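# Flip the small gear and mesh it with the big one

## Task

The small gear currently sits inverted between the tester's two centres, with its teeth higher than those of the big gear. Remount it right side up so that it meshes with the big gear. It has to stay mounted on its own, without a gripper holding it, and the robot must release it and pull away at the end.

## Robot and tools

Robot and frame. There are two arms, left_arm and right_arm, each with a parallel gripper. Every pose uses one scene frame. Its origin is on the table top midway between the arms, +z points up and +x points out over the table. left_arm is on the +y side. The names say nothing about which side of a picture an arm appears on. The bases are at left_arm (+0.015, +0.272, 0) m and right_arm (+0.040, -0.317, 0) m, both with quat_wxyz (+1.000, 0, 0, -0.016). Each gripper's fingers point along its own +z axis and close along its own y axis. end_effector_position is the spot between the finger pads, roughly 1 cm short of the fingertips.

execute_actions(actions). actions is a list of actions, each lasting 0.5 s (15 control steps of 1/30 s). An action is a table of 1 to 15 rows; if it has fewer rows, the final row is repeated. A row always has 14 numbers in [-1, 1], even when one arm stays still: dx, dy, dz, rx, ry, rz, opening for left_arm, then the same seven for right_arm. dx to rz are an offset, not a pose. They are expressed in that gripper's own axes and measured from its pose at the start of the action; every row refers to that same start, not to the row before it. In the first action of a call, the start is the last pose a result reported. Scale: 1.0 equals 0.6 m for dx, dy, dz and 180 degrees for rx, ry, rz, which form a single rotation vector. opening is absolute, not an offset: +1 is fully open (0.094 m) and -1 is closed. An empty list changes nothing and returns the state and images.

Limits on motion. At each step the commanded pose is clipped to 70 mm and 16 degrees from the measured pose. Damped inverse kinematics then favours position over orientation, so a large offset can need several actions. Arms usually end up a centimetre or more off, mostly too low, and repeated zero offsets let them sag. To keep an arm in place, send the correction back to its wanted pose in the first call of a reply and zeros afterwards, raising the aim if it still hangs low. Elbows stop just short of straight. Joint ranges (rad): waist -2.618 to 3.054, shoulder 0.000 to 3.142, elbow 0.000 to 3.142, wrist pitch -1.571 to 1.571, wrist yaw -1.571 to 1.571, wrist roll -2.094 to 2.094.

move(target, speed, blocking). target is one 14-number row laid out as above: offsets in each gripper's own axes from the pose in the latest result that shows one, with opening absolute and sent when the move begins. Both grippers follow straight paths that finish together, lasting 0.5 to 10 s; a path needing more than 10 s stops early. speed is in m/s from 0.002 to 0.5 (default 0.25), and rotation is capped at twice that value in rad/s. Paths ignore obstacles and the other arm, and grippers can lag, drift or overshoot the speed, mostly near full reach. Faster contact hits harder, and aiming deeper past a contact presses harder. With blocking=false the result arrives after 0.5 s while motion goes on; before sending new actions or moves, call wait or stop. The result adds a move: line with the ending (done, off_target, moving, held, fault), any limits (paced means the pose was clipped; held means a check blocked steps and the arm may then speed up), and each gripper's distance from its target.

wait(seconds): 0 to 10 s, arms keep their last command; it returns early if a running move ends. stop(): brakes a running move; it needs braking room, and the fingers continue. zoom_image(camera, region): camera is cam_high, cam_low, cam_left_wrist or cam_right_wrist; region is [x0, y0, x1, y1] in pixels, at most 504 by 504, origin top-left. read_manual(section): only "licences", which returns licence text. finished_scene(scene): pass the current scene's number; it is final and reports success.

Reading results. The state line lists each gripper's position (m) and quat_wxyz in the scene frame; reported positions can drift at long reach. Hand target lines show where the controller is heading. grip_measured gives the finger opening on the command scale, and the last Joint positions entry is the opening in metres; each gripper may be off by up to about 1 mm. Step readings mark HELD steps. A pose unreachable line means the clearance check altered or blocked that arm's command. FAULT lines report arm stops. MOTOR HOT warns at 75 °C; at 90 °C that arm halts for 10 s, and at 100 °C it drops everything and falls. Images come from the four cameras, each 504x504, with the calibration given.

Gripping. To hold a part, command an opening about 0.03 below grip_measured; a smaller gap grips more gently. Pads push about 50 to 62 N, less on parts thinner than about 2 mm, with a brief spike on first contact.

Avoid: knocking or setting anything off the table, letting the arms collide or press each other, dropping or slamming the gear, and hard pushes. Occasional external tugs on held parts or pushes on loose ones can happen. A sensible order: inspect with the cameras, grasp the small gear, lift it clear of the centres, turn it upright, lower it into mesh with the big gear, open, retreat, then call finished_scene.

Each tool is called after ">>>" as a command line: name --argument value for each argument, lists and objects as JSON in quotes; but a table of rows of numbers goes row by row, as --pt "numbers of a row", without its own name.

## Session

>>> execute_actions --actions '[]'

Scene clock: 0.00 s.
left_arm: end_effector_position=(+0.1531, +0.0506, +0.3594) grip_measured=+1.000 end_effector_quat_wxyz=(+0.151, +0.168, +0.856, -0.465) | right_arm: end_effector_position=(+0.3239, -0.1766, +0.3360) grip_measured=+1.000 end_effector_quat_wxyz=(-0.278, +0.706, -0.616, +0.210)
Joint positions: left_arm=[-0.507  1.057  1.472 -1.2    0.739 -0.471  0.094] | right_arm=[ 0.628  1.341  1.738 -1.295  0.252 -1.199  0.094]
Joint velocities: left_arm=[-0.022 -0.007 -0.007  0.095  0.022  0.022  0.   ] | right_arm=[-0.007 -0.012  0.002  0.022 -0.007 -0.051  0.   ]
Hand target (left_arm): +0.151, +0.050, +0.365; +0.159, +0.175, +0.850, -0.470
Hand target (right_arm): +0.323, -0.177, +0.342; -0.287, +0.702, -0.616, +0.212
camera_calibration (this result's frames):
cam_left_wrist: T_world_to_cam=[[-0.339741, -0.503977, 0.794093, -0.210391], [-0.852948, 0.520864, -0.0343507, 0.158551], [-0.396302, -0.68899, -0.606825, 0.400473], [0, 0, 0, 1]] pos_world=[0.222466, 0.0873064, 0.415534]
cam_right_wrist: T_world_to_cam=[[0.691479, 0.157284, 0.705067, -0.441645], [-0.203755, -0.893919, 0.399241, -0.210884], [0.693066, -0.419728, -0.586078, -0.00359673], [0, 0, 0, 1]] pos_world=[0.264912, -0.120559, 0.393475]

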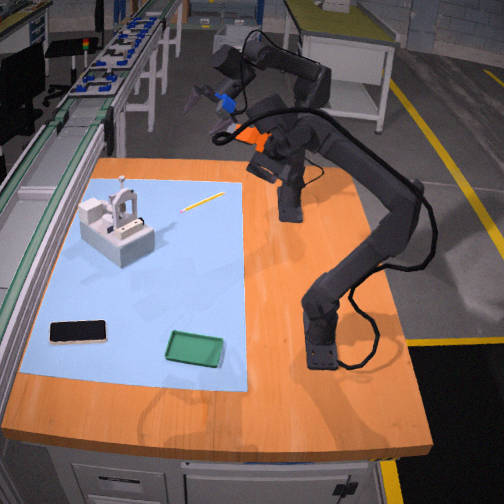

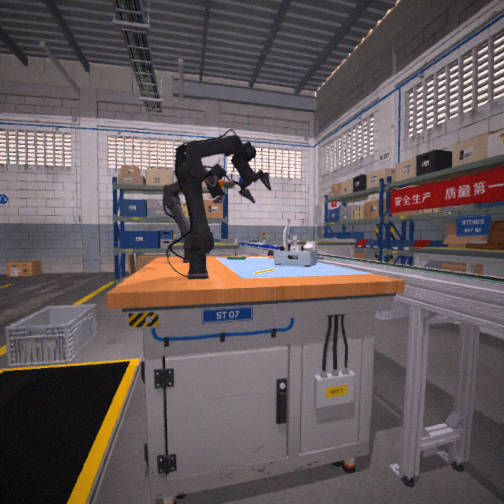

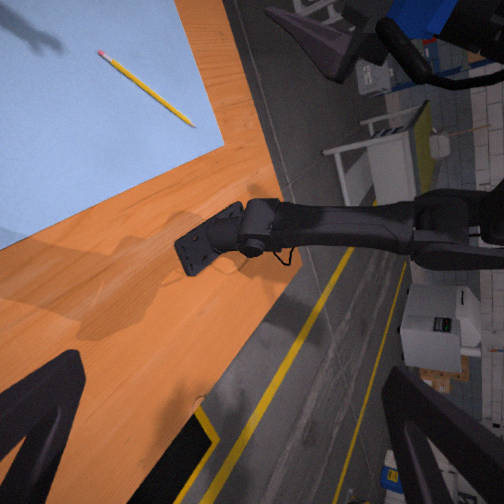

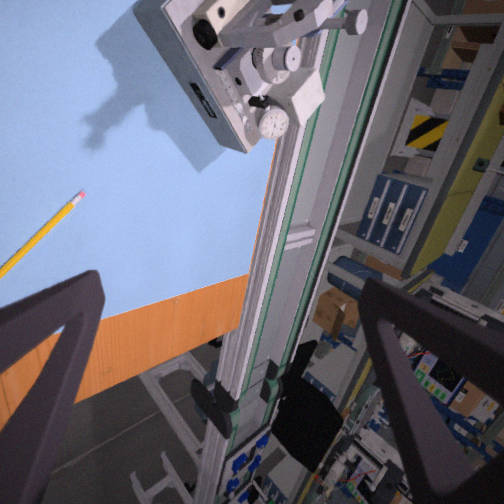

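>>> move --target '[-0.251,0.445,0.17,-0.0805,-0.25,0.266,-0.25,-0.0955,-0.113,0.2415,-0.0095,-0.198,0.361,0.2]' --speed 0.3

Scene clock: 4.17 s.
left_arm: end_effector_position=(+0.4120, +0.0701, +0.1668) grip_measured=-0.248 end_effector_quat_wxyz=(+0.641, +0.287, +0.650, -0.290) | right_arm: end_effector_position=(+0.4561, -0.0919, +0.2715) grip_measured=+0.203 end_effector_quat_wxyz=(+0.498, -0.309, +0.789, +0.187)
Joint positions: left_arm=[-0.215  1.775  0.567  1.196  0.592 -0.003  0.035] | right_arm=[ 0.406  1.513  1.269 -0.233 -0.321 -0.175  0.057]
Joint velocities: left_arm=[-0.012 -0.002 -0.012  0.007  0.037 -0.007  0.002] | right_arm=[-0.037 -0.002 -0.007  0.007 -0.007  0.007  0.   ]
Hand target (left_arm): +0.414, +0.075, +0.166; +0.645, +0.281, +0.650, -0.286
Hand target (right_arm): +0.458, -0.094, +0.272; +0.500, -0.304, +0.788, +0.191
Off the commanded pose (left_arm): 0.009 m, 1 deg.
Off the commanded pose (right_arm): 0.004 m, 1 deg.
move: done
camera_calibration (this result's frames):
cam_left_wrist: T_world_to_cam=[[-0.755024, -0.646767, 0.107852, 0.335911], [-0.406101, 0.332109, -0.851343, 0.327979], [0.514802, -0.686583, -0.513403, 0.00853547], [0, 0, 0, 1]] pos_world=[0.38242, 0.114192, 0.247377]
cam_right_wrist: T_world_to_cam=[[0.648009, -0.752538, 0.117348, -0.405143], [-0.610947, -0.605596, -0.509898, 0.376587], [0.454783, 0.258725, -0.852193, 0.145871], [0, 0, 0, 1]] pos_world=[0.426271, -0.114567, 0.363874]

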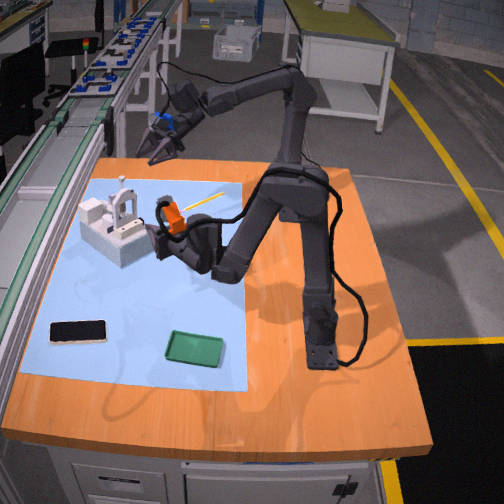

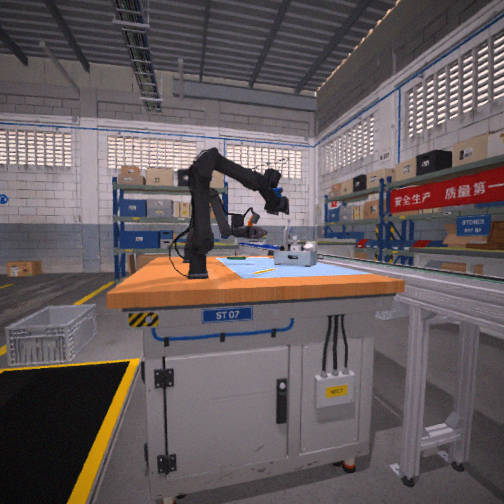

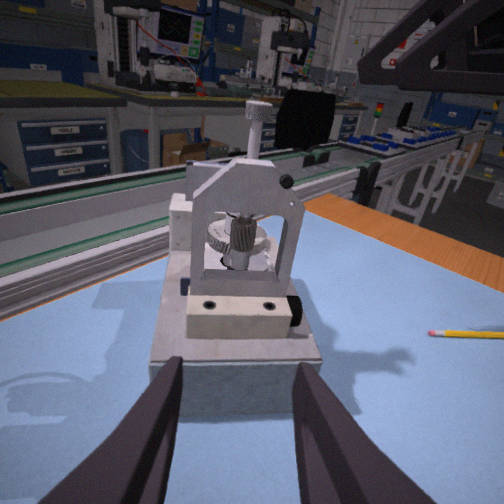

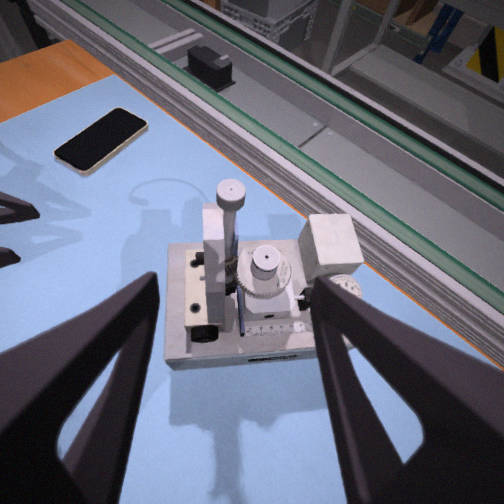

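>>> move --target '[0.025,-0.005,0.185,0,-0.005,0,-0.25,-0.02,-0.002,0.147,0,0,0,0.2]' --speed 0.15

Scene clock: 5.97 s.
left_arm: end_effector_position=(+0.4774, -0.0113, +0.1464) grip_measured=-0.248 end_effector_quat_wxyz=(+0.643, +0.287, +0.647, -0.291) | right_arm: end_effector_position=(+0.5151, -0.0438, +0.2208) grip_measured=+0.203 end_effector_quat_wxyz=(+0.475, -0.310, +0.803, +0.184)
Joint positions: left_arm=[-0.382  2.094  0.937  1.154  0.427 -0.006  0.035] | right_arm=[ 0.466  1.823  1.452 -0.151 -0.263 -0.148  0.057]
Joint velocities: left_arm=[ 0.007 -0.007  0.007  0.007 -0.022  0.022  0.001] | right_arm=[-0.007 -0.007 -0.017 -0.037  0.022 -0.095 -0.   ]
Hand target (left_arm): +0.482, -0.016, +0.151; +0.646, +0.285, +0.645, -0.292
Hand target (right_arm): +0.518, -0.036, +0.244; +0.498, -0.308, +0.789, +0.188
Off the commanded pose (left_arm): 0.008 m, 1 deg.
Off the commanded pose (right_arm): 0.025 m, 3 deg.
move: off_target (right_arm)
camera_calibration (this result's frames):
cam_left_wrist: T_world_to_cam=[[-0.756957, -0.644965, 0.105055, 0.336266], [-0.399781, 0.329904, -0.855183, 0.361705], [0.516905, -0.689336, -0.507568, -0.0934217], [0, 0, 0, 1]] pos_world=[0.447432, 0.0331527, 0.22658]
cam_right_wrist: T_world_to_cam=[[0.651331, -0.751404, 0.10564, -0.40027], [-0.635359, -0.616179, -0.46545, 0.418133], [0.414834, 0.236043, -0.878747, 0.0888127], [0, 0, 0, 1]] pos_world=[0.48953, -0.0640831, 0.314948]

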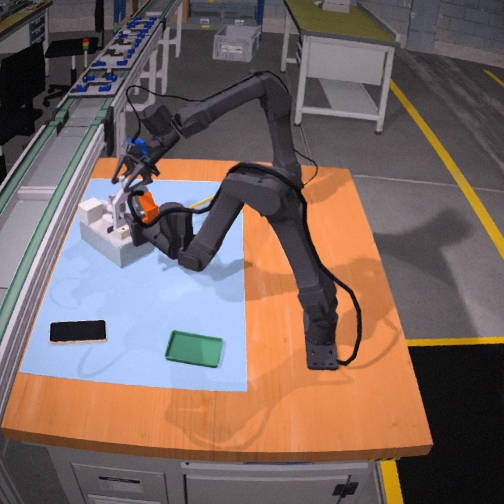

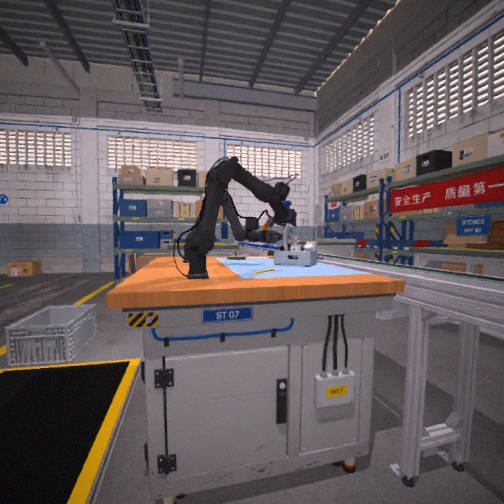

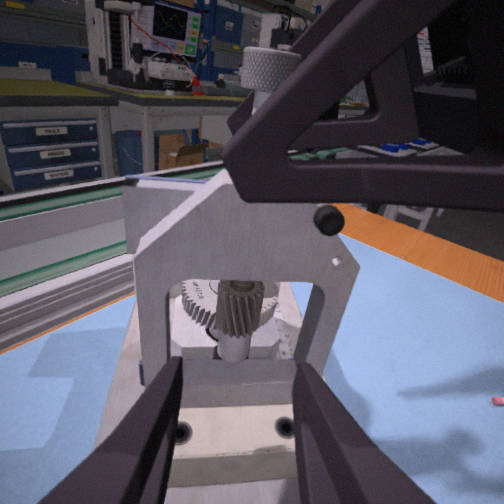

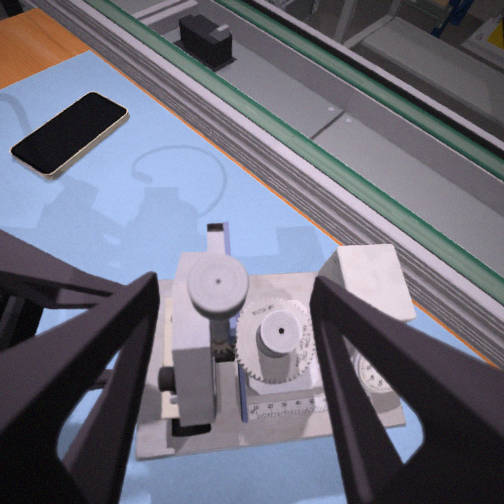

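>>> move --target '[0.002,0,0.093,0,-0.005,0,-0.25,-0.053,0.013,-0.007,0,-0.015,0,-0.3]' --speed 0.08

>>> zoom_image --camera "cam_low" --region '[250, 200, 330, 270]'

Scene clock: 7.57 s.
left_arm: end_effector_position=(+0.5076, -0.0501, +0.1414) grip_measured=-0.248 end_effector_quat_wxyz=(+0.646, +0.291, +0.641, -0.296) | right_arm: end_effector_position=(+0.5183, -0.0390, +0.2397) grip_measured=-0.297 end_effector_quat_wxyz=(+0.487, -0.304, +0.797, +0.187)
Joint positions: left_arm=[-0.433  2.231  1.15   1.092  0.389 -0.007  0.035] | right_arm=[ 0.474  1.823  1.502 -0.169 -0.255 -0.132  0.033]
Joint velocities: left_arm=[ 0.007  0.002 -0.007  0.007 -0.007 -0.037 -0.   ] | right_arm=[ 0.017 -0.012 -0.007  0.022 -0.022  0.051 -0.002]
Hand target (left_arm): +0.513, -0.053, +0.145; +0.649, +0.285, +0.642, -0.293
Hand target (right_arm): +0.518, -0.030, +0.251; +0.494, -0.305, +0.791, +0.192
Off the commanded pose (left_arm): 0.008 m, 1 deg.
Off the commanded pose (right_arm): 0.014 m, 1 deg.
move: off_target (right_arm)
camera_calibration (this result's frames):
cam_left_wrist: T_world_to_cam=[[-0.766431, -0.634434, 0.100386, 0.340504], [-0.385682, 0.329568, -0.861763, 0.376118], [0.513648, -0.699198, -0.497281, -0.138604], [0, 0, 0, 1]] pos_world=[0.477228, -0.00484083, 0.221017]
cam_right_wrist: T_world_to_cam=[[0.644285, -0.757738, 0.103581, -0.396817], [-0.629527, -0.602358, -0.490775, 0.435523], [0.434272, 0.250992, -0.865107, 0.0901934], [0, 0, 0, 1]] pos_world=[0.490668, -0.0609802, 0.332873]

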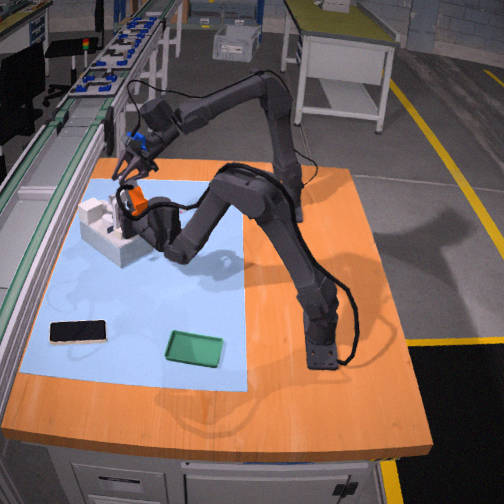

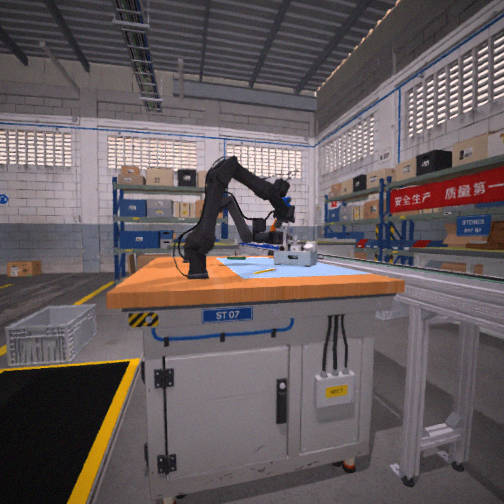

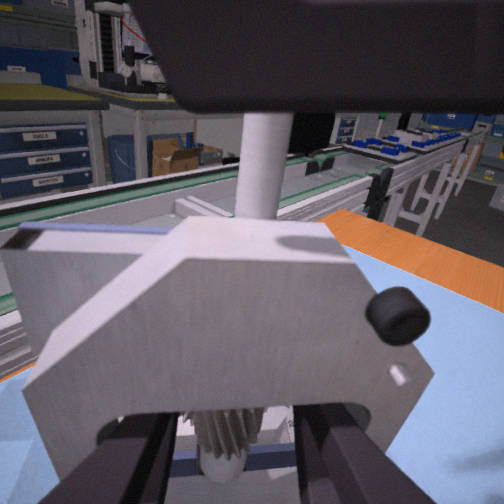

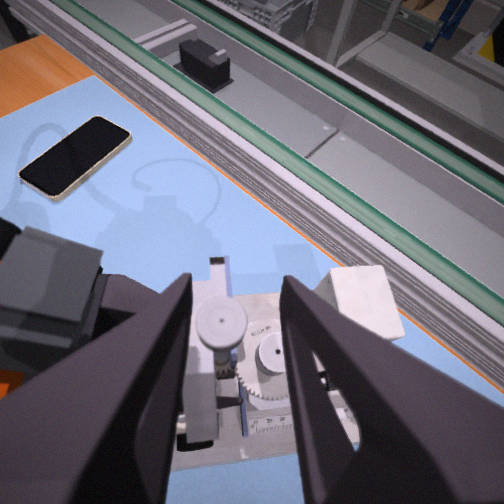

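Region (250, 200, 330, 270) of cam_low's 504x504 image, scaled by 6.300, with more detail than that image has; it fills the top 441 rows of this view, and the rest is white.

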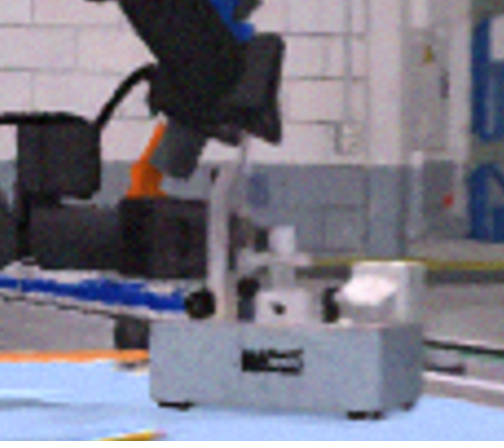

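>>> execute_actions --actions '[[[-0.007,0.004,0.005,0,0,0,-0.67,-0.015,0.008,-0.005,0,0,0,-0.7]],[[-0.007,0.0,0.005,0,0,0,-0.67,-0.015,0.0,-0.008,0,0,0,-0.7]]]'

Scene clock: 8.70 s.
left_arm: end_effector_position=(+0.5094, -0.0483, +0.1408) grip_measured=-0.629 end_effector_quat_wxyz=(+0.647, +0.290, +0.643, -0.291) | right_arm: end_effector_position=(+0.5148, -0.0353, +0.2384) grip_measured=-0.685 end_effector_quat_wxyz=(+0.482, -0.308, +0.798, +0.190)
Joint positions: left_arm=[-0.431  2.231  1.151  1.088  0.381 -0.001  0.017] | right_arm=[ 0.482  1.823  1.504 -0.181 -0.259 -0.131  0.015]
Joint velocities: left_arm=[-0.022  0.007 -0.007  0.022 -0.007  0.066 -0.   ] | right_arm=[ 0.002  0.002 -0.027  0.022  0.007 -0.022 -0.   ]
Hand target (left_arm): +0.511, -0.050, +0.145; +0.647, +0.289, +0.643, -0.291
Hand target (right_arm): +0.515, -0.035, +0.249; +0.483, -0.308, +0.797, +0.190
Off the commanded pose (left_arm): 0.005 m, 0 deg.
Off the commanded pose (right_arm): 0.010 m, 0 deg.
Step readings (end_effector_position; steps 1 to 15: 1st action; 16 to 30: 2nd action):
0: left_arm (+0.5076, -0.0501, +0.1414) | right_arm (+0.5182, -0.0391, +0.2395)
1: left_arm (+0.5076, -0.0501, +0.1413) | right_arm (+0.5181, -0.0393, +0.2391)
2: left_arm (+0.5087, -0.0491, +0.1411) | right_arm (+0.5152, -0.0360, +0.2385)
4: left_arm (+0.5094, -0.0483, +0.1408) | right_arm (+0.5148, -0.0352, +0.2383)
8: left_arm (+0.5094, -0.0483, +0.1408) | right_arm (+0.5148, -0.0352, +0.2386)
15: left_arm (+0.5094, -0.0483, +0.1408) | right_arm (+0.5148, -0.0352, +0.2386)
16: left_arm (+0.5094, -0.0483, +0.1408) | right_arm (+0.5148, -0.0353, +0.2384)
17: left_arm (+0.5094, -0.0483, +0.1408) | right_arm (+0.5148, -0.0353, +0.2384)
19: left_arm (+0.5094, -0.0483, +0.1408) | right_arm (+0.5148, -0.0353, +0.2384)
23: left_arm (+0.5094, -0.0483, +0.1408) | right_arm (+0.5148, -0.0353, +0.2384)
30: end_effector_position above
camera_calibration (this result's frames):
cam_left_wrist: T_world_to_cam=[[-0.760161, -0.64253, 0.0964951, 0.340083], [-0.388179, 0.33002, -0.860467, 0.376751], [0.52103, -0.691551, -0.500285, -0.141573], [0, 0, 0, 1]] pos_world=[0.478528, -0.00372733, 0.220539]
cam_right_wrist: T_world_to_cam=[[0.653302, -0.750636, 0.0986986, -0.394843], [-0.627871, -0.610015, -0.483384, 0.432039], [0.423053, 0.253826, -0.869827, 0.0966733], [0, 0, 0, 1]] pos_world=[0.488319, -0.0573719, 0.3319]

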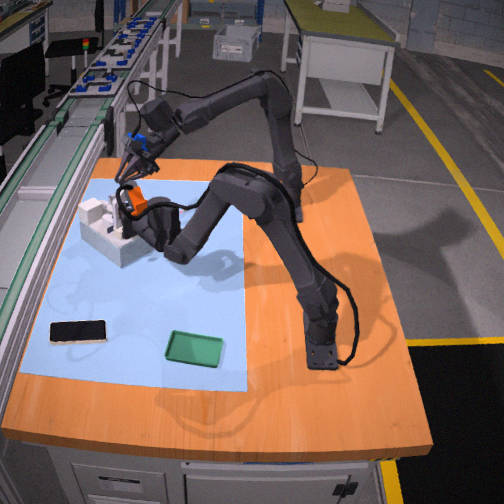

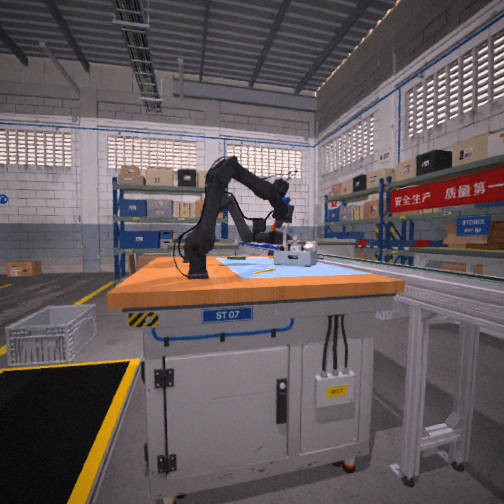

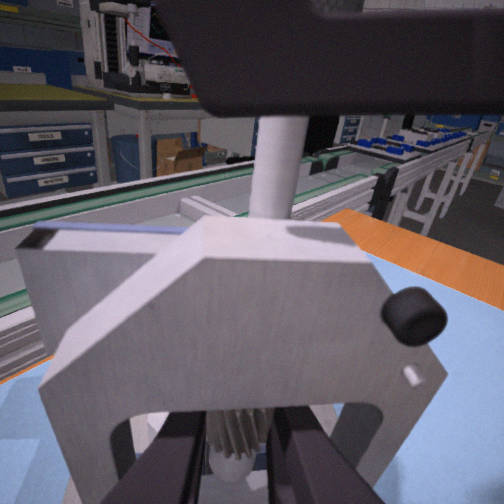

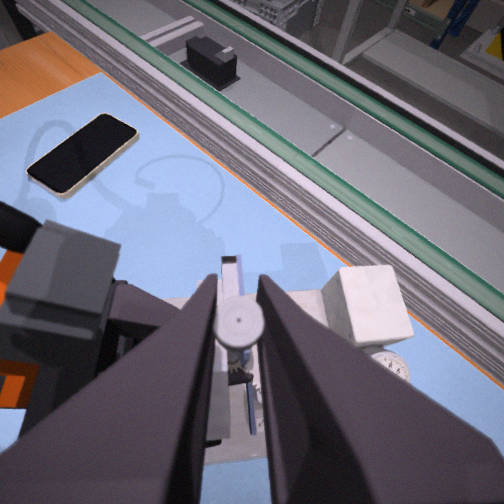

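>>> execute_actions --actions '[[[-0.007,0,0.005,0,0,0,-0.67,-0.04,0,-0.021,0,-0.01,0,-0.78],[-0.007,0,0.005,0,0,0,-0.67,-0.06,0,-0.031,0,-0.02,0,-0.78],[-0.007,0,0.005,0,0,0,-0.67,-0.08,0,-0.042,0,-0.03,0,-0.78]],[[-0.007,0,0.005,0,0,0,-0.67,-0.09,0,-0.047,0,-0.03,0,-0.78]],[[-0.03,0,0.0,0,-0.005,0,-0.67,-0.09,0,-0.047,0,-0.03,0,-0.78]]]'

Scene clock: 10.47 s.
left_arm: end_effector_position=(+0.5091, -0.0482, +0.1428) grip_measured=-0.629 end_effector_quat_wxyz=(+0.644, +0.289, +0.646, -0.291) | right_arm: end_effector_position=(+0.5141, -0.0357, +0.2551) grip_measured=-0.705 end_effector_quat_wxyz=(+0.466, -0.307, +0.808, +0.190)
Joint positions: left_arm=[-0.431  2.219  1.151  1.067  0.381 -0.004  0.017] | right_arm=[ 0.482  1.834  1.615 -0.317 -0.259 -0.127  0.014]
Joint velocities: left_arm=[ 0.002  0.012 -0.007 -0.007  0.051  0.007 -0.001] | right_arm=[ 0.007  0.017  0.007 -0.066  0.051  0.037  0.   ]
Hand target (left_arm): +0.509, -0.048, +0.159; +0.652, +0.287, +0.637, -0.293
Hand target (right_arm): +0.513, -0.037, +0.310; +0.512, -0.298, +0.779, +0.205
Off the commanded pose (left_arm): 0.016 m, 1 deg.
Off the commanded pose (right_arm): 0.056 m, 7 deg.
Step readings (end_effector_position; steps 1 to 15: 1st action; 16 to 30: 2nd action; 31 to 45: 3rd action):
0: left_arm (+0.5094, -0.0483, +0.1408) | right_arm (+0.5148, -0.0353, +0.2384)
1: left_arm (+0.5094, -0.0483, +0.1408) | right_arm (+0.5148, -0.0352, +0.2394)
2: left_arm (+0.5094, -0.0483, +0.1408) | right_arm (+0.5146, -0.0353, +0.2400)
4: left_arm (+0.5094, -0.0483, +0.1408) | right_arm (+0.5145, -0.0353, +0.2411)
8: left_arm (+0.5094, -0.0483, +0.1408) | right_arm (+0.5145, -0.0354, +0.2419)
15: left_arm (+0.5094, -0.0483, +0.1408) | right_arm (+0.5145, -0.0354, +0.2420)
16: left_arm (+0.5094, -0.0483, +0.1408) | right_arm (+0.5145, -0.0354, +0.2430)
17: left_arm (+0.5094, -0.0483, +0.1408) | right_arm (+0.5145, -0.0353, +0.2443)
19: left_arm (+0.5094, -0.0483, +0.1408) | right_arm (+0.5144, -0.0354, +0.2481)
23: left_arm (+0.5094, -0.0483, +0.1408) | right_arm (+0.5142, -0.0356, +0.2500)
30: left_arm (+0.5094, -0.0483, +0.1408) | right_arm (+0.5142, -0.0356, +0.2501)
31: left_arm (+0.5093, -0.0483, +0.1417) | right_arm (+0.5142, -0.0355, +0.2506)
32: left_arm (+0.5093, -0.0483, +0.1421) | right_arm (+0.5143, -0.0355, +0.2513)
34: left_arm (+0.5092, -0.0482, +0.1430) | right_arm (+0.5141, -0.0356, +0.2534)
38: left_arm (+0.5091, -0.0482, +0.1430) | right_arm (+0.5141, -0.0357, +0.2551)
45: end_effector_position above
camera_calibration (this result's frames):
cam_left_wrist: T_world_to_cam=[[-0.759249, -0.642747, 0.102058, 0.338509], [-0.396088, 0.331945, -0.856112, 0.381879], [0.516386, -0.690426, -0.506613, -0.137014], [0, 0, 0, 1]] pos_world=[0.479023, -0.00378475, 0.22297]
cam_right_wrist: T_world_to_cam=[[0.654656, -0.751087, 0.0854056, -0.393666], [-0.645927, -0.614503, -0.452951, 0.440783], [0.392688, 0.241361, -0.887435, 0.131258], [0, 0, 0, 1]] pos_world=[0.490886, -0.0564953, 0.349758]

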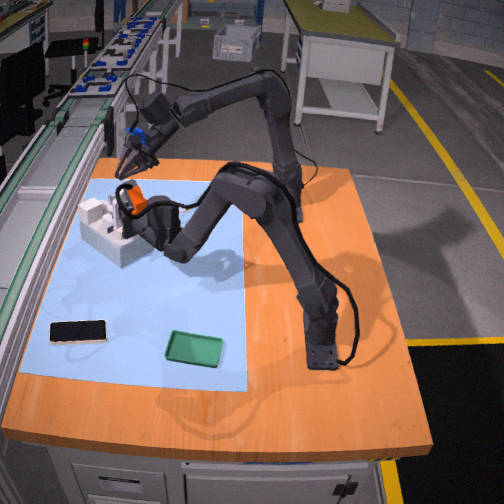

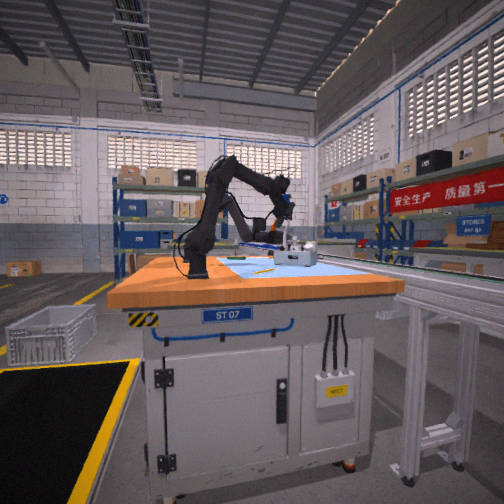

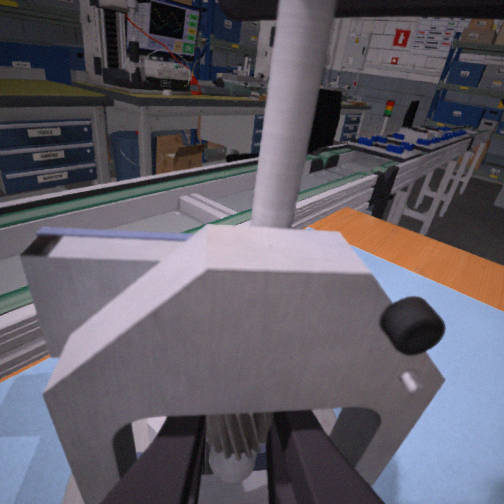

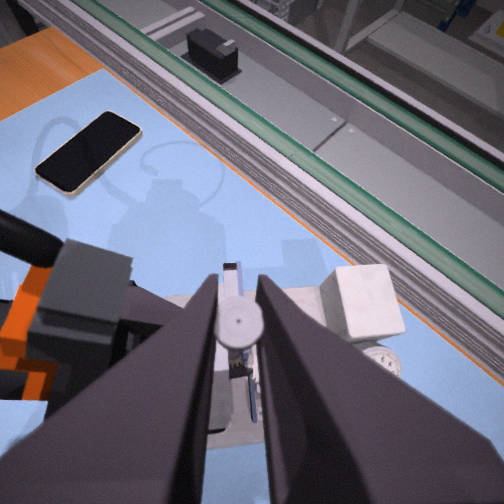

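>>> execute_actions --actions '[]'

Scene clock: 11.33 s.
left_arm: end_effector_position=(+0.5091, -0.0482, +0.1428) grip_measured=-0.629 end_effector_quat_wxyz=(+0.644, +0.289, +0.646, -0.291) | right_arm: end_effector_position=(+0.5140, -0.0357, +0.2550) grip_measured=-0.705 end_effector_quat_wxyz=(+0.466, -0.307, +0.808, +0.190)
Joint positions: left_arm=[-0.431  2.219  1.151  1.067  0.381 -0.004  0.017] | right_arm=[ 0.482  1.834  1.615 -0.317 -0.259 -0.127  0.014]
Joint velocities: left_arm=[ 0.012 -0.002 -0.012 -0.007 -0.007  0.007 -0.   ] | right_arm=[-0.007 -0.017 -0.012 -0.007  0.037  0.022  0.   ]
Hand target (left_arm): +0.509, -0.048, +0.159; +0.652, +0.287, +0.637, -0.293
Hand target (right_arm): +0.513, -0.037, +0.310; +0.512, -0.298, +0.779, +0.205
Off the commanded pose (left_arm): 0.016 m, 1 deg.
Off the commanded pose (right_arm): 0.056 m, 7 deg.
camera_calibration (this result's frames):
cam_left_wrist: T_world_to_cam=[[-0.759249, -0.642747, 0.102058, 0.338509], [-0.396088, 0.331945, -0.856112, 0.381879], [0.516386, -0.690426, -0.506613, -0.137014], [0, 0, 0, 1]] pos_world=[0.479023, -0.00378475, 0.22297]
cam_right_wrist: T_world_to_cam=[[0.654685, -0.751073, 0.0853057, -0.393636], [-0.646083, -0.614578, -0.452627, 0.440702], [0.392383, 0.241214, -0.88761, 0.131405], [0, 0, 0, 1]] pos_world=[0.490876, -0.0565001, 0.34969]

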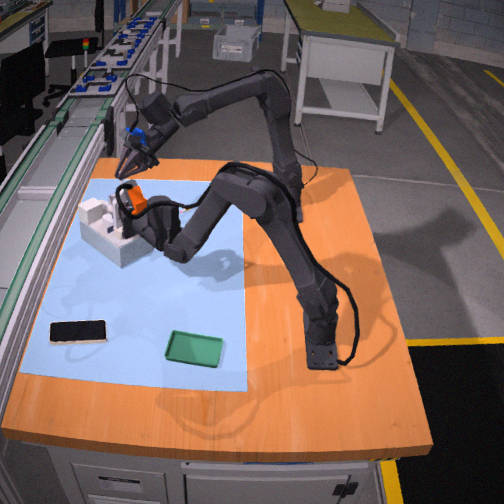

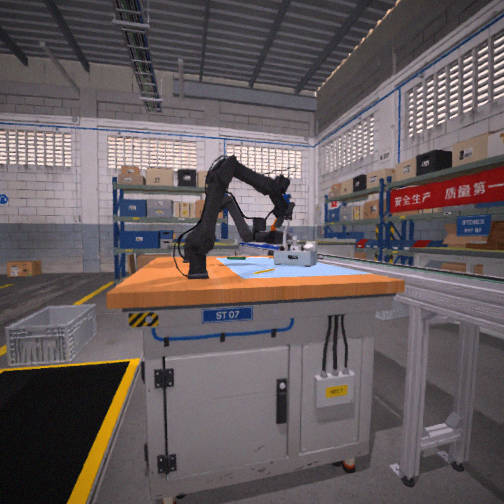

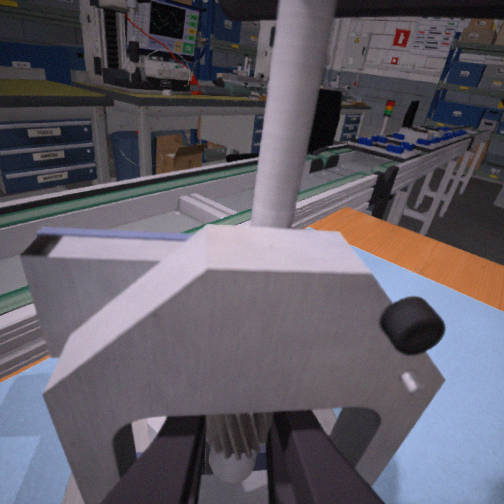

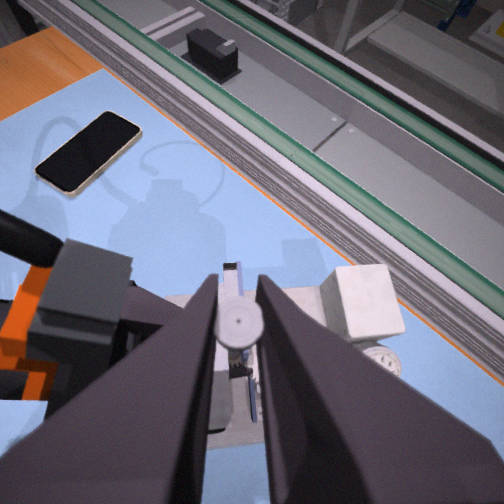

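>>> execute_actions --actions '[[[-0.035,0,0,0,-0.005,0,-0.67,-0.09,0,-0.047,0,-0.03,0,-0.78]],[[-0.028,0,-0.025,0,-0.005,0,-0.67,-0.09,0,-0.047,0,-0.03,0,-0.78]]]'

Scene clock: 12.50 s.
left_arm: end_effector_position=(+0.4995, -0.0424, +0.1499) grip_measured=-0.629 end_effector_quat_wxyz=(+0.635, +0.288, +0.654, -0.293) | right_arm: end_effector_position=(+0.5142, -0.0356, +0.2555) grip_measured=-0.705 end_effector_quat_wxyz=(+0.434, -0.308, +0.826, +0.187)
Joint positions: left_arm=[-0.428  2.155  1.102  1.029  0.387 -0.008  0.017] | right_arm=[ 0.482  1.877  1.732 -0.465 -0.259 -0.128  0.014]
Joint velocities: left_arm=[-0.002 -0.012  0.002 -0.051  0.007  0.007 -0.002] | right_arm=[-0.002 -0.017  0.012  0.007 -0.095  0.007 -0.   ]
Hand target (left_arm): +0.499, -0.037, +0.163; +0.643, +0.286, +0.647, -0.294
Hand target (right_arm): +0.515, -0.036, +0.316; +0.489, -0.299, +0.794, +0.203
Off the commanded pose (left_arm): 0.014 m, 1 deg.
Off the commanded pose (right_arm): 0.061 m, 8 deg.
Step readings (end_effector_position; steps 1 to 15: 1st action; 16 to 30: 2nd action):
0: left_arm (+0.5091, -0.0482, +0.1428) | right_arm (+0.5140, -0.0357, +0.2550)
1: left_arm (+0.5091, -0.0482, +0.1434) | right_arm (+0.5141, -0.0357, +0.2552)
2: left_arm (+0.5090, -0.0481, +0.1437) | right_arm (+0.5144, -0.0355, +0.2554)
4: left_arm (+0.5088, -0.0480, +0.1458) | right_arm (+0.5142, -0.0356, +0.2554)
8: left_arm (+0.5086, -0.0480, +0.1479) | right_arm (+0.5141, -0.0357, +0.2556)
15: left_arm (+0.5086, -0.0479, +0.1457) | right_arm (+0.5141, -0.0357, +0.2556)
16: left_arm (+0.5076, -0.0474, +0.1460) | right_arm (+0.5143, -0.0356, +0.2556)
17: left_arm (+0.5048, -0.0459, +0.1451) | right_arm (+0.5145, -0.0355, +0.2557)
19: left_arm (+0.5004, -0.0438, +0.1455) | right_arm (+0.5143, -0.0356, +0.2557)
23: left_arm (+0.4995, -0.0426, +0.1493) | right_arm (+0.5142, -0.0356, +0.2554)
30: end_effector_position above
camera_calibration (this result's frames):
cam_left_wrist: T_world_to_cam=[[-0.758118, -0.641808, 0.115498, 0.331654], [-0.415403, 0.338763, -0.844204, 0.39037], [0.502691, -0.687984, -0.523431, -0.114967], [0, 0, 0, 1]] pos_world=[0.471387, 0.00151957, 0.231069]
cam_right_wrist: T_world_to_cam=[[0.660268, -0.748029, 0.0670773, -0.391814], [-0.673105, -0.629012, -0.388939, 0.438125], [0.33313, 0.211654, -0.918818, 0.169113], [0, 0, 0, 1]] pos_world=[0.49727, -0.0532956, 0.352069]

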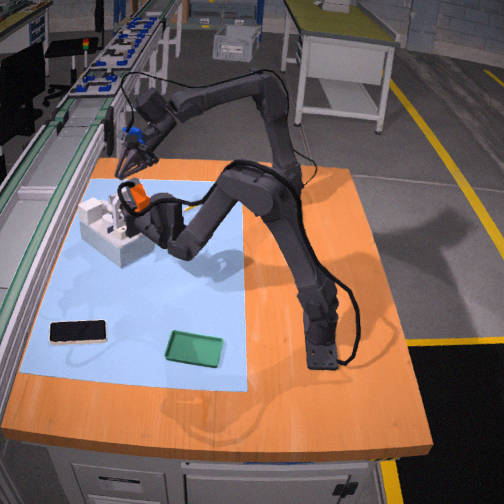

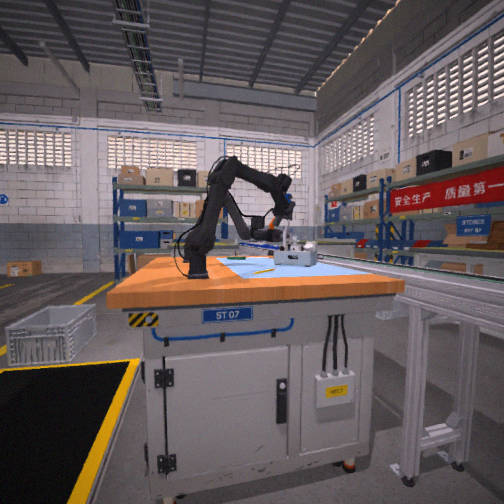

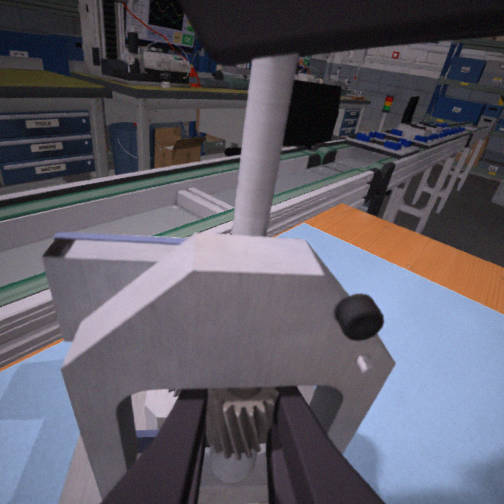

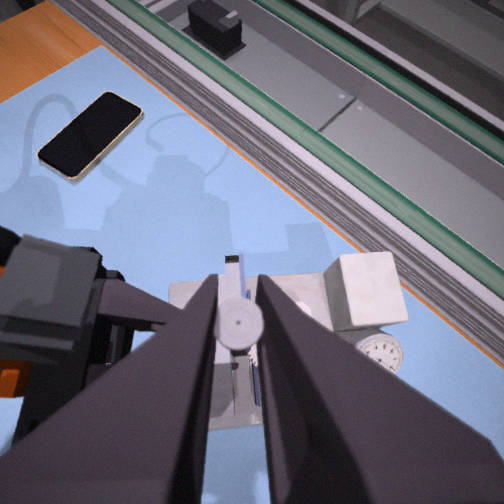

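>>> execute_actions --actions '[[[-0.012,0.01,-0.035,0,-0.005,0,-0.67,-0.09,0,-0.04,0,-0.04,0,-0.78]],[[-0.015,0.005,-0.05,0,-0.005,0,-0.67,-0.05,0,-0.02,0,-0.04,0,-0.78]],[[-0.02,0.005,-0.06,0,-0.005,0,-0.67,-0.01,0,-0.005,0,-0.02,0,-0.78]]]'

Scene clock: 14.37 s.
left_arm: end_effector_position=(+0.4581, +0.0240, +0.1224) grip_measured=-0.629 end_effector_quat_wxyz=(+0.594, +0.278, +0.696, -0.291) | right_arm: end_effector_position=(+0.5150, -0.0349, +0.2328) grip_measured=-0.705 end_effector_quat_wxyz=(+0.431, -0.310, +0.827, +0.187)
Joint positions: left_arm=[-0.316  1.994  0.807  1.046  0.482 -0.011  0.017] | right_arm=[ 0.482  1.881  1.654 -0.39  -0.261 -0.131  0.014]
Joint velocities: left_arm=[-0.027 -0.022  0.007 -0.081  0.051 -0.037  0.   ] | right_arm=[-0.002 -0.022 -0.027  0.022  0.037 -0.095 -0.001]
Hand target (left_arm): +0.456, +0.025, +0.139; +0.610, +0.281, +0.680, -0.294
Hand target (right_arm): +0.515, -0.035, +0.249; +0.450, -0.303, +0.817, +0.196
Off the commanded pose (left_arm): 0.017 m, 3 deg.
Off the commanded pose (right_arm): 0.016 m, 3 deg.
Step readings (end_effector_position; steps 1 to 15: 1st action; 16 to 30: 2nd action; 31 to 45: 3rd action):
0: left_arm (+0.4995, -0.0425, +0.1499) | right_arm (+0.5142, -0.0356, +0.2555)
1: left_arm (+0.4984, -0.0412, +0.1488) | right_arm (+0.5144, -0.0355, +0.2553)
2: left_arm (+0.4955, -0.0387, +0.1471) | right_arm (+0.5145, -0.0355, +0.2551)
4: left_arm (+0.4919, -0.0322, +0.1414) | right_arm (+0.5145, -0.0355, +0.2544)
8: left_arm (+0.4922, -0.0250, +0.1352) | right_arm (+0.5144, -0.0355, +0.2540)
15: left_arm (+0.4917, -0.0254, +0.1353) | right_arm (+0.5144, -0.0355, +0.2540)
16: left_arm (+0.4899, -0.0237, +0.1345) | right_arm (+0.5145, -0.0355, +0.2523)
17: left_arm (+0.4850, -0.0199, +0.1325) | right_arm (+0.5145, -0.0354, +0.2501)
19: left_arm (+0.4779, -0.0109, +0.1277) | right_arm (+0.5146, -0.0354, +0.2447)
23: left_arm (+0.4767, -0.0028, +0.1231) | right_arm (+0.5149, -0.0352, +0.2420)
30: left_arm (+0.4761, -0.0033, +0.1238) | right_arm (+0.5149, -0.0352, +0.2420)
31: left_arm (+0.4741, -0.0013, +0.1235) | right_arm (+0.5147, -0.0352, +0.2395)
32: left_arm (+0.4684, +0.0035, +0.1223) | right_arm (+0.5146, -0.0353, +0.2369)
34: left_arm (+0.4601, +0.0148, +0.1205) | right_arm (+0.5150, -0.0347, +0.2324)
38: left_arm (+0.4592, +0.0250, +0.1216) | right_arm (+0.5150, -0.0349, +0.2328)
45: end_effector_position above
camera_calibration (this result's frames):
cam_left_wrist: T_world_to_cam=[[-0.730904, -0.659699, 0.174859, 0.326788], [-0.512514, 0.361368, -0.778937, 0.363465], [0.450675, -0.658946, -0.602231, -0.030079], [0, 0, 0, 1]] pos_world=[0.438687, 0.0644165, 0.20786]
cam_right_wrist: T_world_to_cam=[[0.66293, -0.745751, 0.066175, -0.391365], [-0.673425, -0.632581, -0.382545, 0.428952], [0.327145, 0.209037, -0.921564, 0.151449], [0, 0, 0, 1]] pos_world=[0.498769, -0.0521724, 0.329562]

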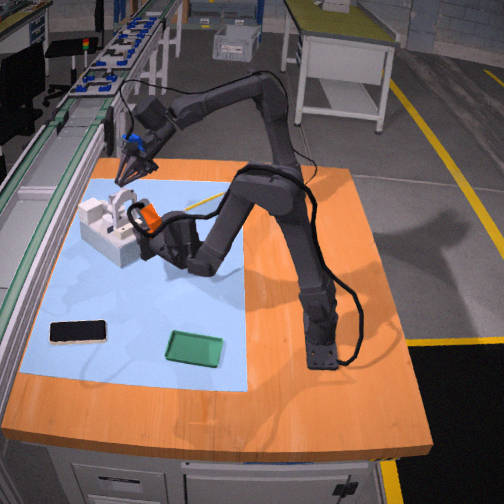

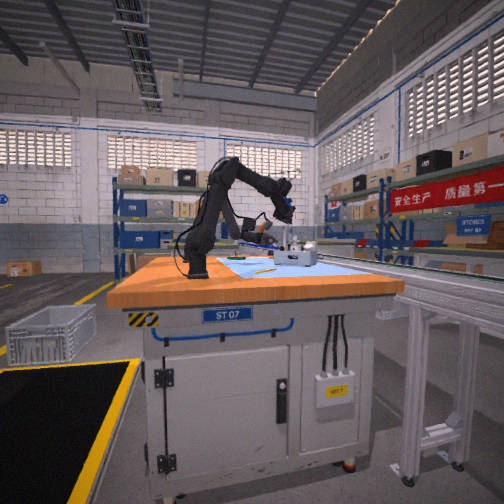

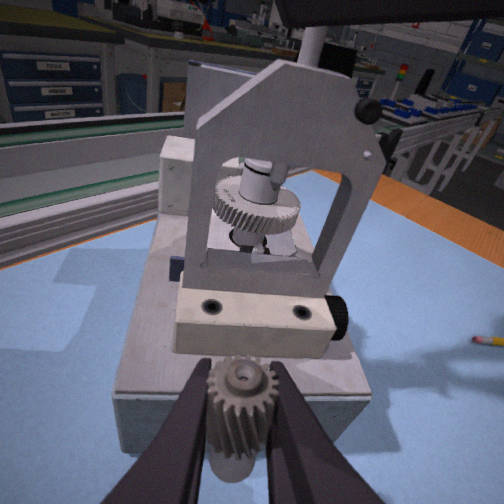

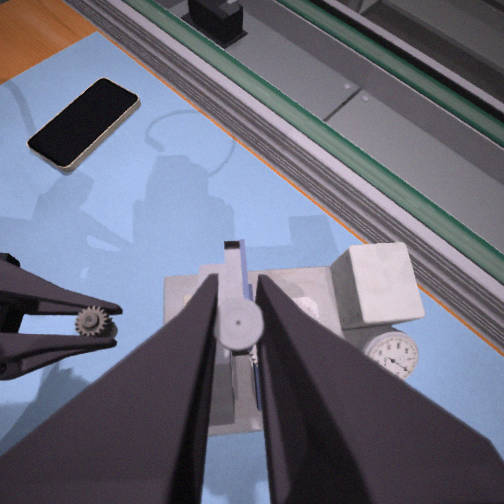

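>>> move --target '[0.115,-0.005,-0.216,0.2485,0.417,0.3165,-0.67,-0.01,0,-0.005,0,0,0,-0.78]' --speed 0.4

Scene clock: 17.93 s.
left_arm: end_effector_position=(+0.3565, +0.1260, +0.0661) grip_measured=-0.630 end_effector_quat_wxyz=(-0.002, +0.841, +0.541, -0.003) | right_arm: end_effector_position=(+0.5148, -0.0349, +0.2325) grip_measured=-0.705 end_effector_quat_wxyz=(+0.431, -0.312, +0.826, +0.185)
Joint positions: left_arm=[-0.374  1.984  1.56  -1.155  0.002  1.592  0.017] | right_arm=[ 0.482  1.881  1.654 -0.391 -0.261 -0.137  0.014]
Joint velocities: left_arm=[ 0.017 -0.017 -0.002  0.037 -0.066  0.037 -0.001] | right_arm=[ 0.007 -0.002 -0.002 -0.066  0.066 -0.007 -0.   ]
Hand target (left_arm): +0.358, +0.122, +0.072; -0.002, +0.845, +0.535, -0.002
Hand target (right_arm): +0.516, -0.034, +0.239; +0.431, -0.310, +0.827, +0.187
Off the commanded pose (left_arm): 0.008 m, 1 deg.
Off the commanded pose (right_arm): 0.007 m, 0 deg.
move: done
camera_calibration (this result's frames):
cam_left_wrist: T_world_to_cam=[[-0.94566, 0.323784, 0.0298577, 0.291889], [0.293185, 0.809362, 0.508897, -0.198203], [0.140607, 0.489997, -0.86031, 0.0318638], [0, 0, 0, 1]] pos_world=[0.329657, 0.0502956, 0.119562]
cam_right_wrist: T_world_to_cam=[[0.665184, -0.743345, 0.0704847, -0.393365], [-0.67066, -0.636291, -0.381247, 0.426792], [0.328247, 0.206328, -0.921782, 0.150642], [0, 0, 0, 1]] pos_world=[0.498444, -0.0519236, 0.329299]

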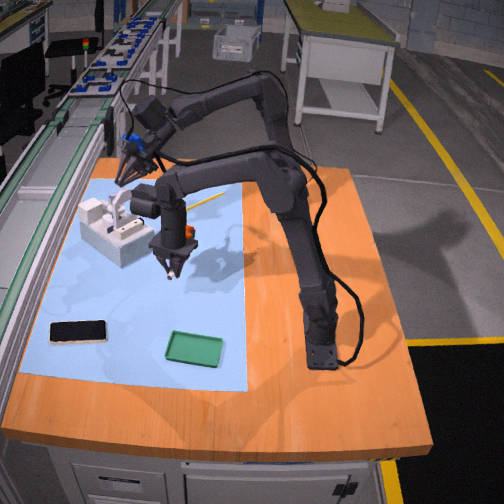

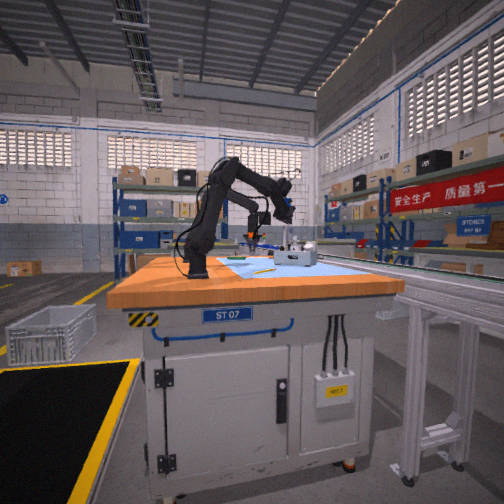

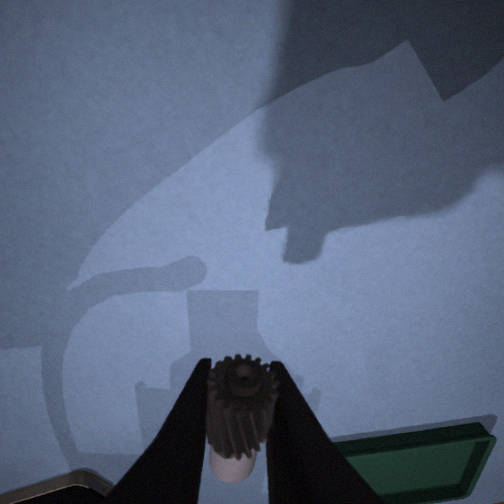

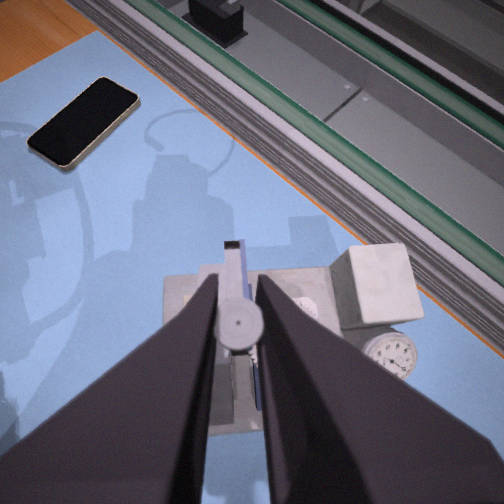

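>>> move --target '[0,0,0.07,0,0,0,-0.67,-0.01,0,-0.005,0,0,0,-0.78]' --speed 0.06

>>> zoom_image --camera "cam_low" --region '[200,210,320,290]'

Scene clock: 19.23 s.
left_arm: end_effector_position=(+0.3563, +0.1264, +0.0266) grip_measured=-0.630 end_effector_quat_wxyz=(-0.005, +0.841, +0.541, -0.003) | right_arm: end_effector_position=(+0.5148, -0.0349, +0.2325) grip_measured=-0.705 end_effector_quat_wxyz=(+0.431, -0.314, +0.826, +0.185)
Joint positions: left_arm=[-0.374  2.024  1.458 -1.015  0.     1.592  0.017] | right_arm=[ 0.482  1.881  1.654 -0.391 -0.261 -0.14   0.014]
Joint velocities: left_arm=[ 0.007 -0.012  0.012  0.007 -0.037 -0.051 -0.   ] | right_arm=[ 0.002 -0.017 -0.002  0.051 -0.022  0.007 -0.   ]
Hand target (left_arm): +0.356, +0.125, +0.024; -0.002, +0.841, +0.541, -0.003
Hand target (right_arm): +0.516, -0.035, +0.239; +0.431, -0.312, +0.826, +0.185
Off the commanded pose (left_arm): 0.003 m, 0 deg.
Off the commanded pose (right_arm): 0.007 m, 0 deg.
move: done
camera_calibration (this result's frames):
cam_left_wrist: T_world_to_cam=[[-0.945428, 0.32406, 0.0339228, 0.292495], [0.295161, 0.807687, 0.510413, -0.178889], [0.138005, 0.492571, -0.85926, -0.00170263], [0, 0, 0, 1]] pos_world=[0.329569, 0.0505388, 0.0799218]
cam_right_wrist: T_world_to_cam=[[0.666471, -0.741917, 0.0733188, -0.394637], [-0.66868, -0.63836, -0.381265, 0.425705], [0.329671, 0.205075, -0.921554, 0.149812], [0, 0, 0, 1]] pos_world=[0.498286, -0.0517572, 0.329301]

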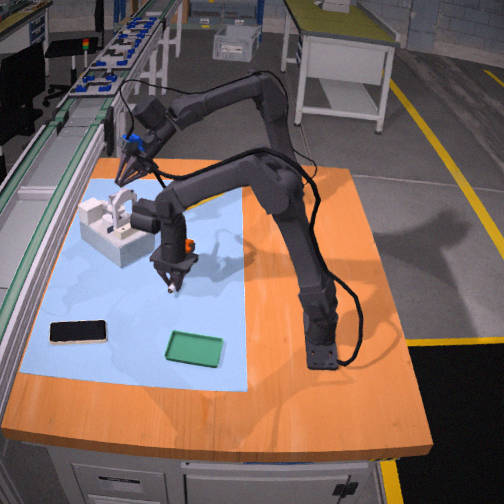

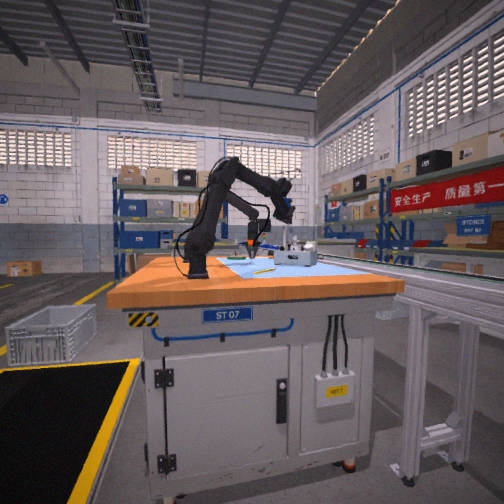

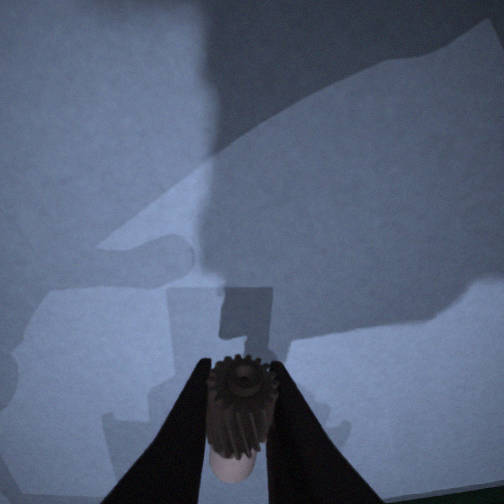

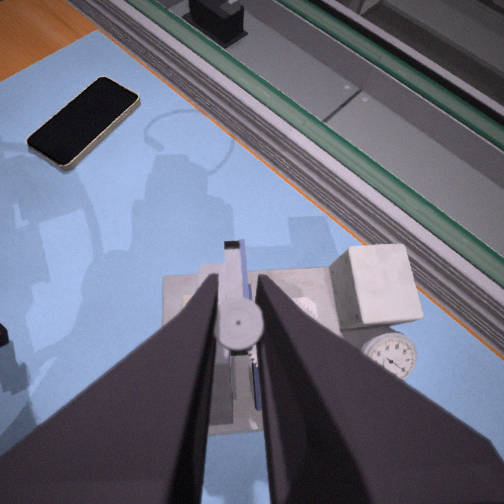

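Region (200, 210, 320, 290) of cam_low's 504x504 image, scaled by 4.200, with more detail than that image has.

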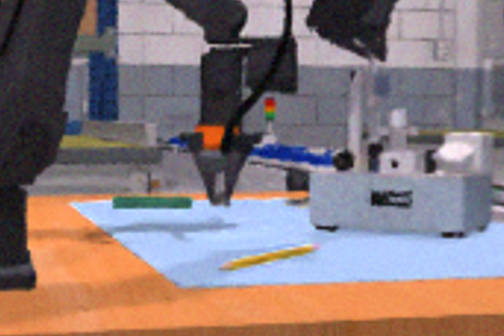

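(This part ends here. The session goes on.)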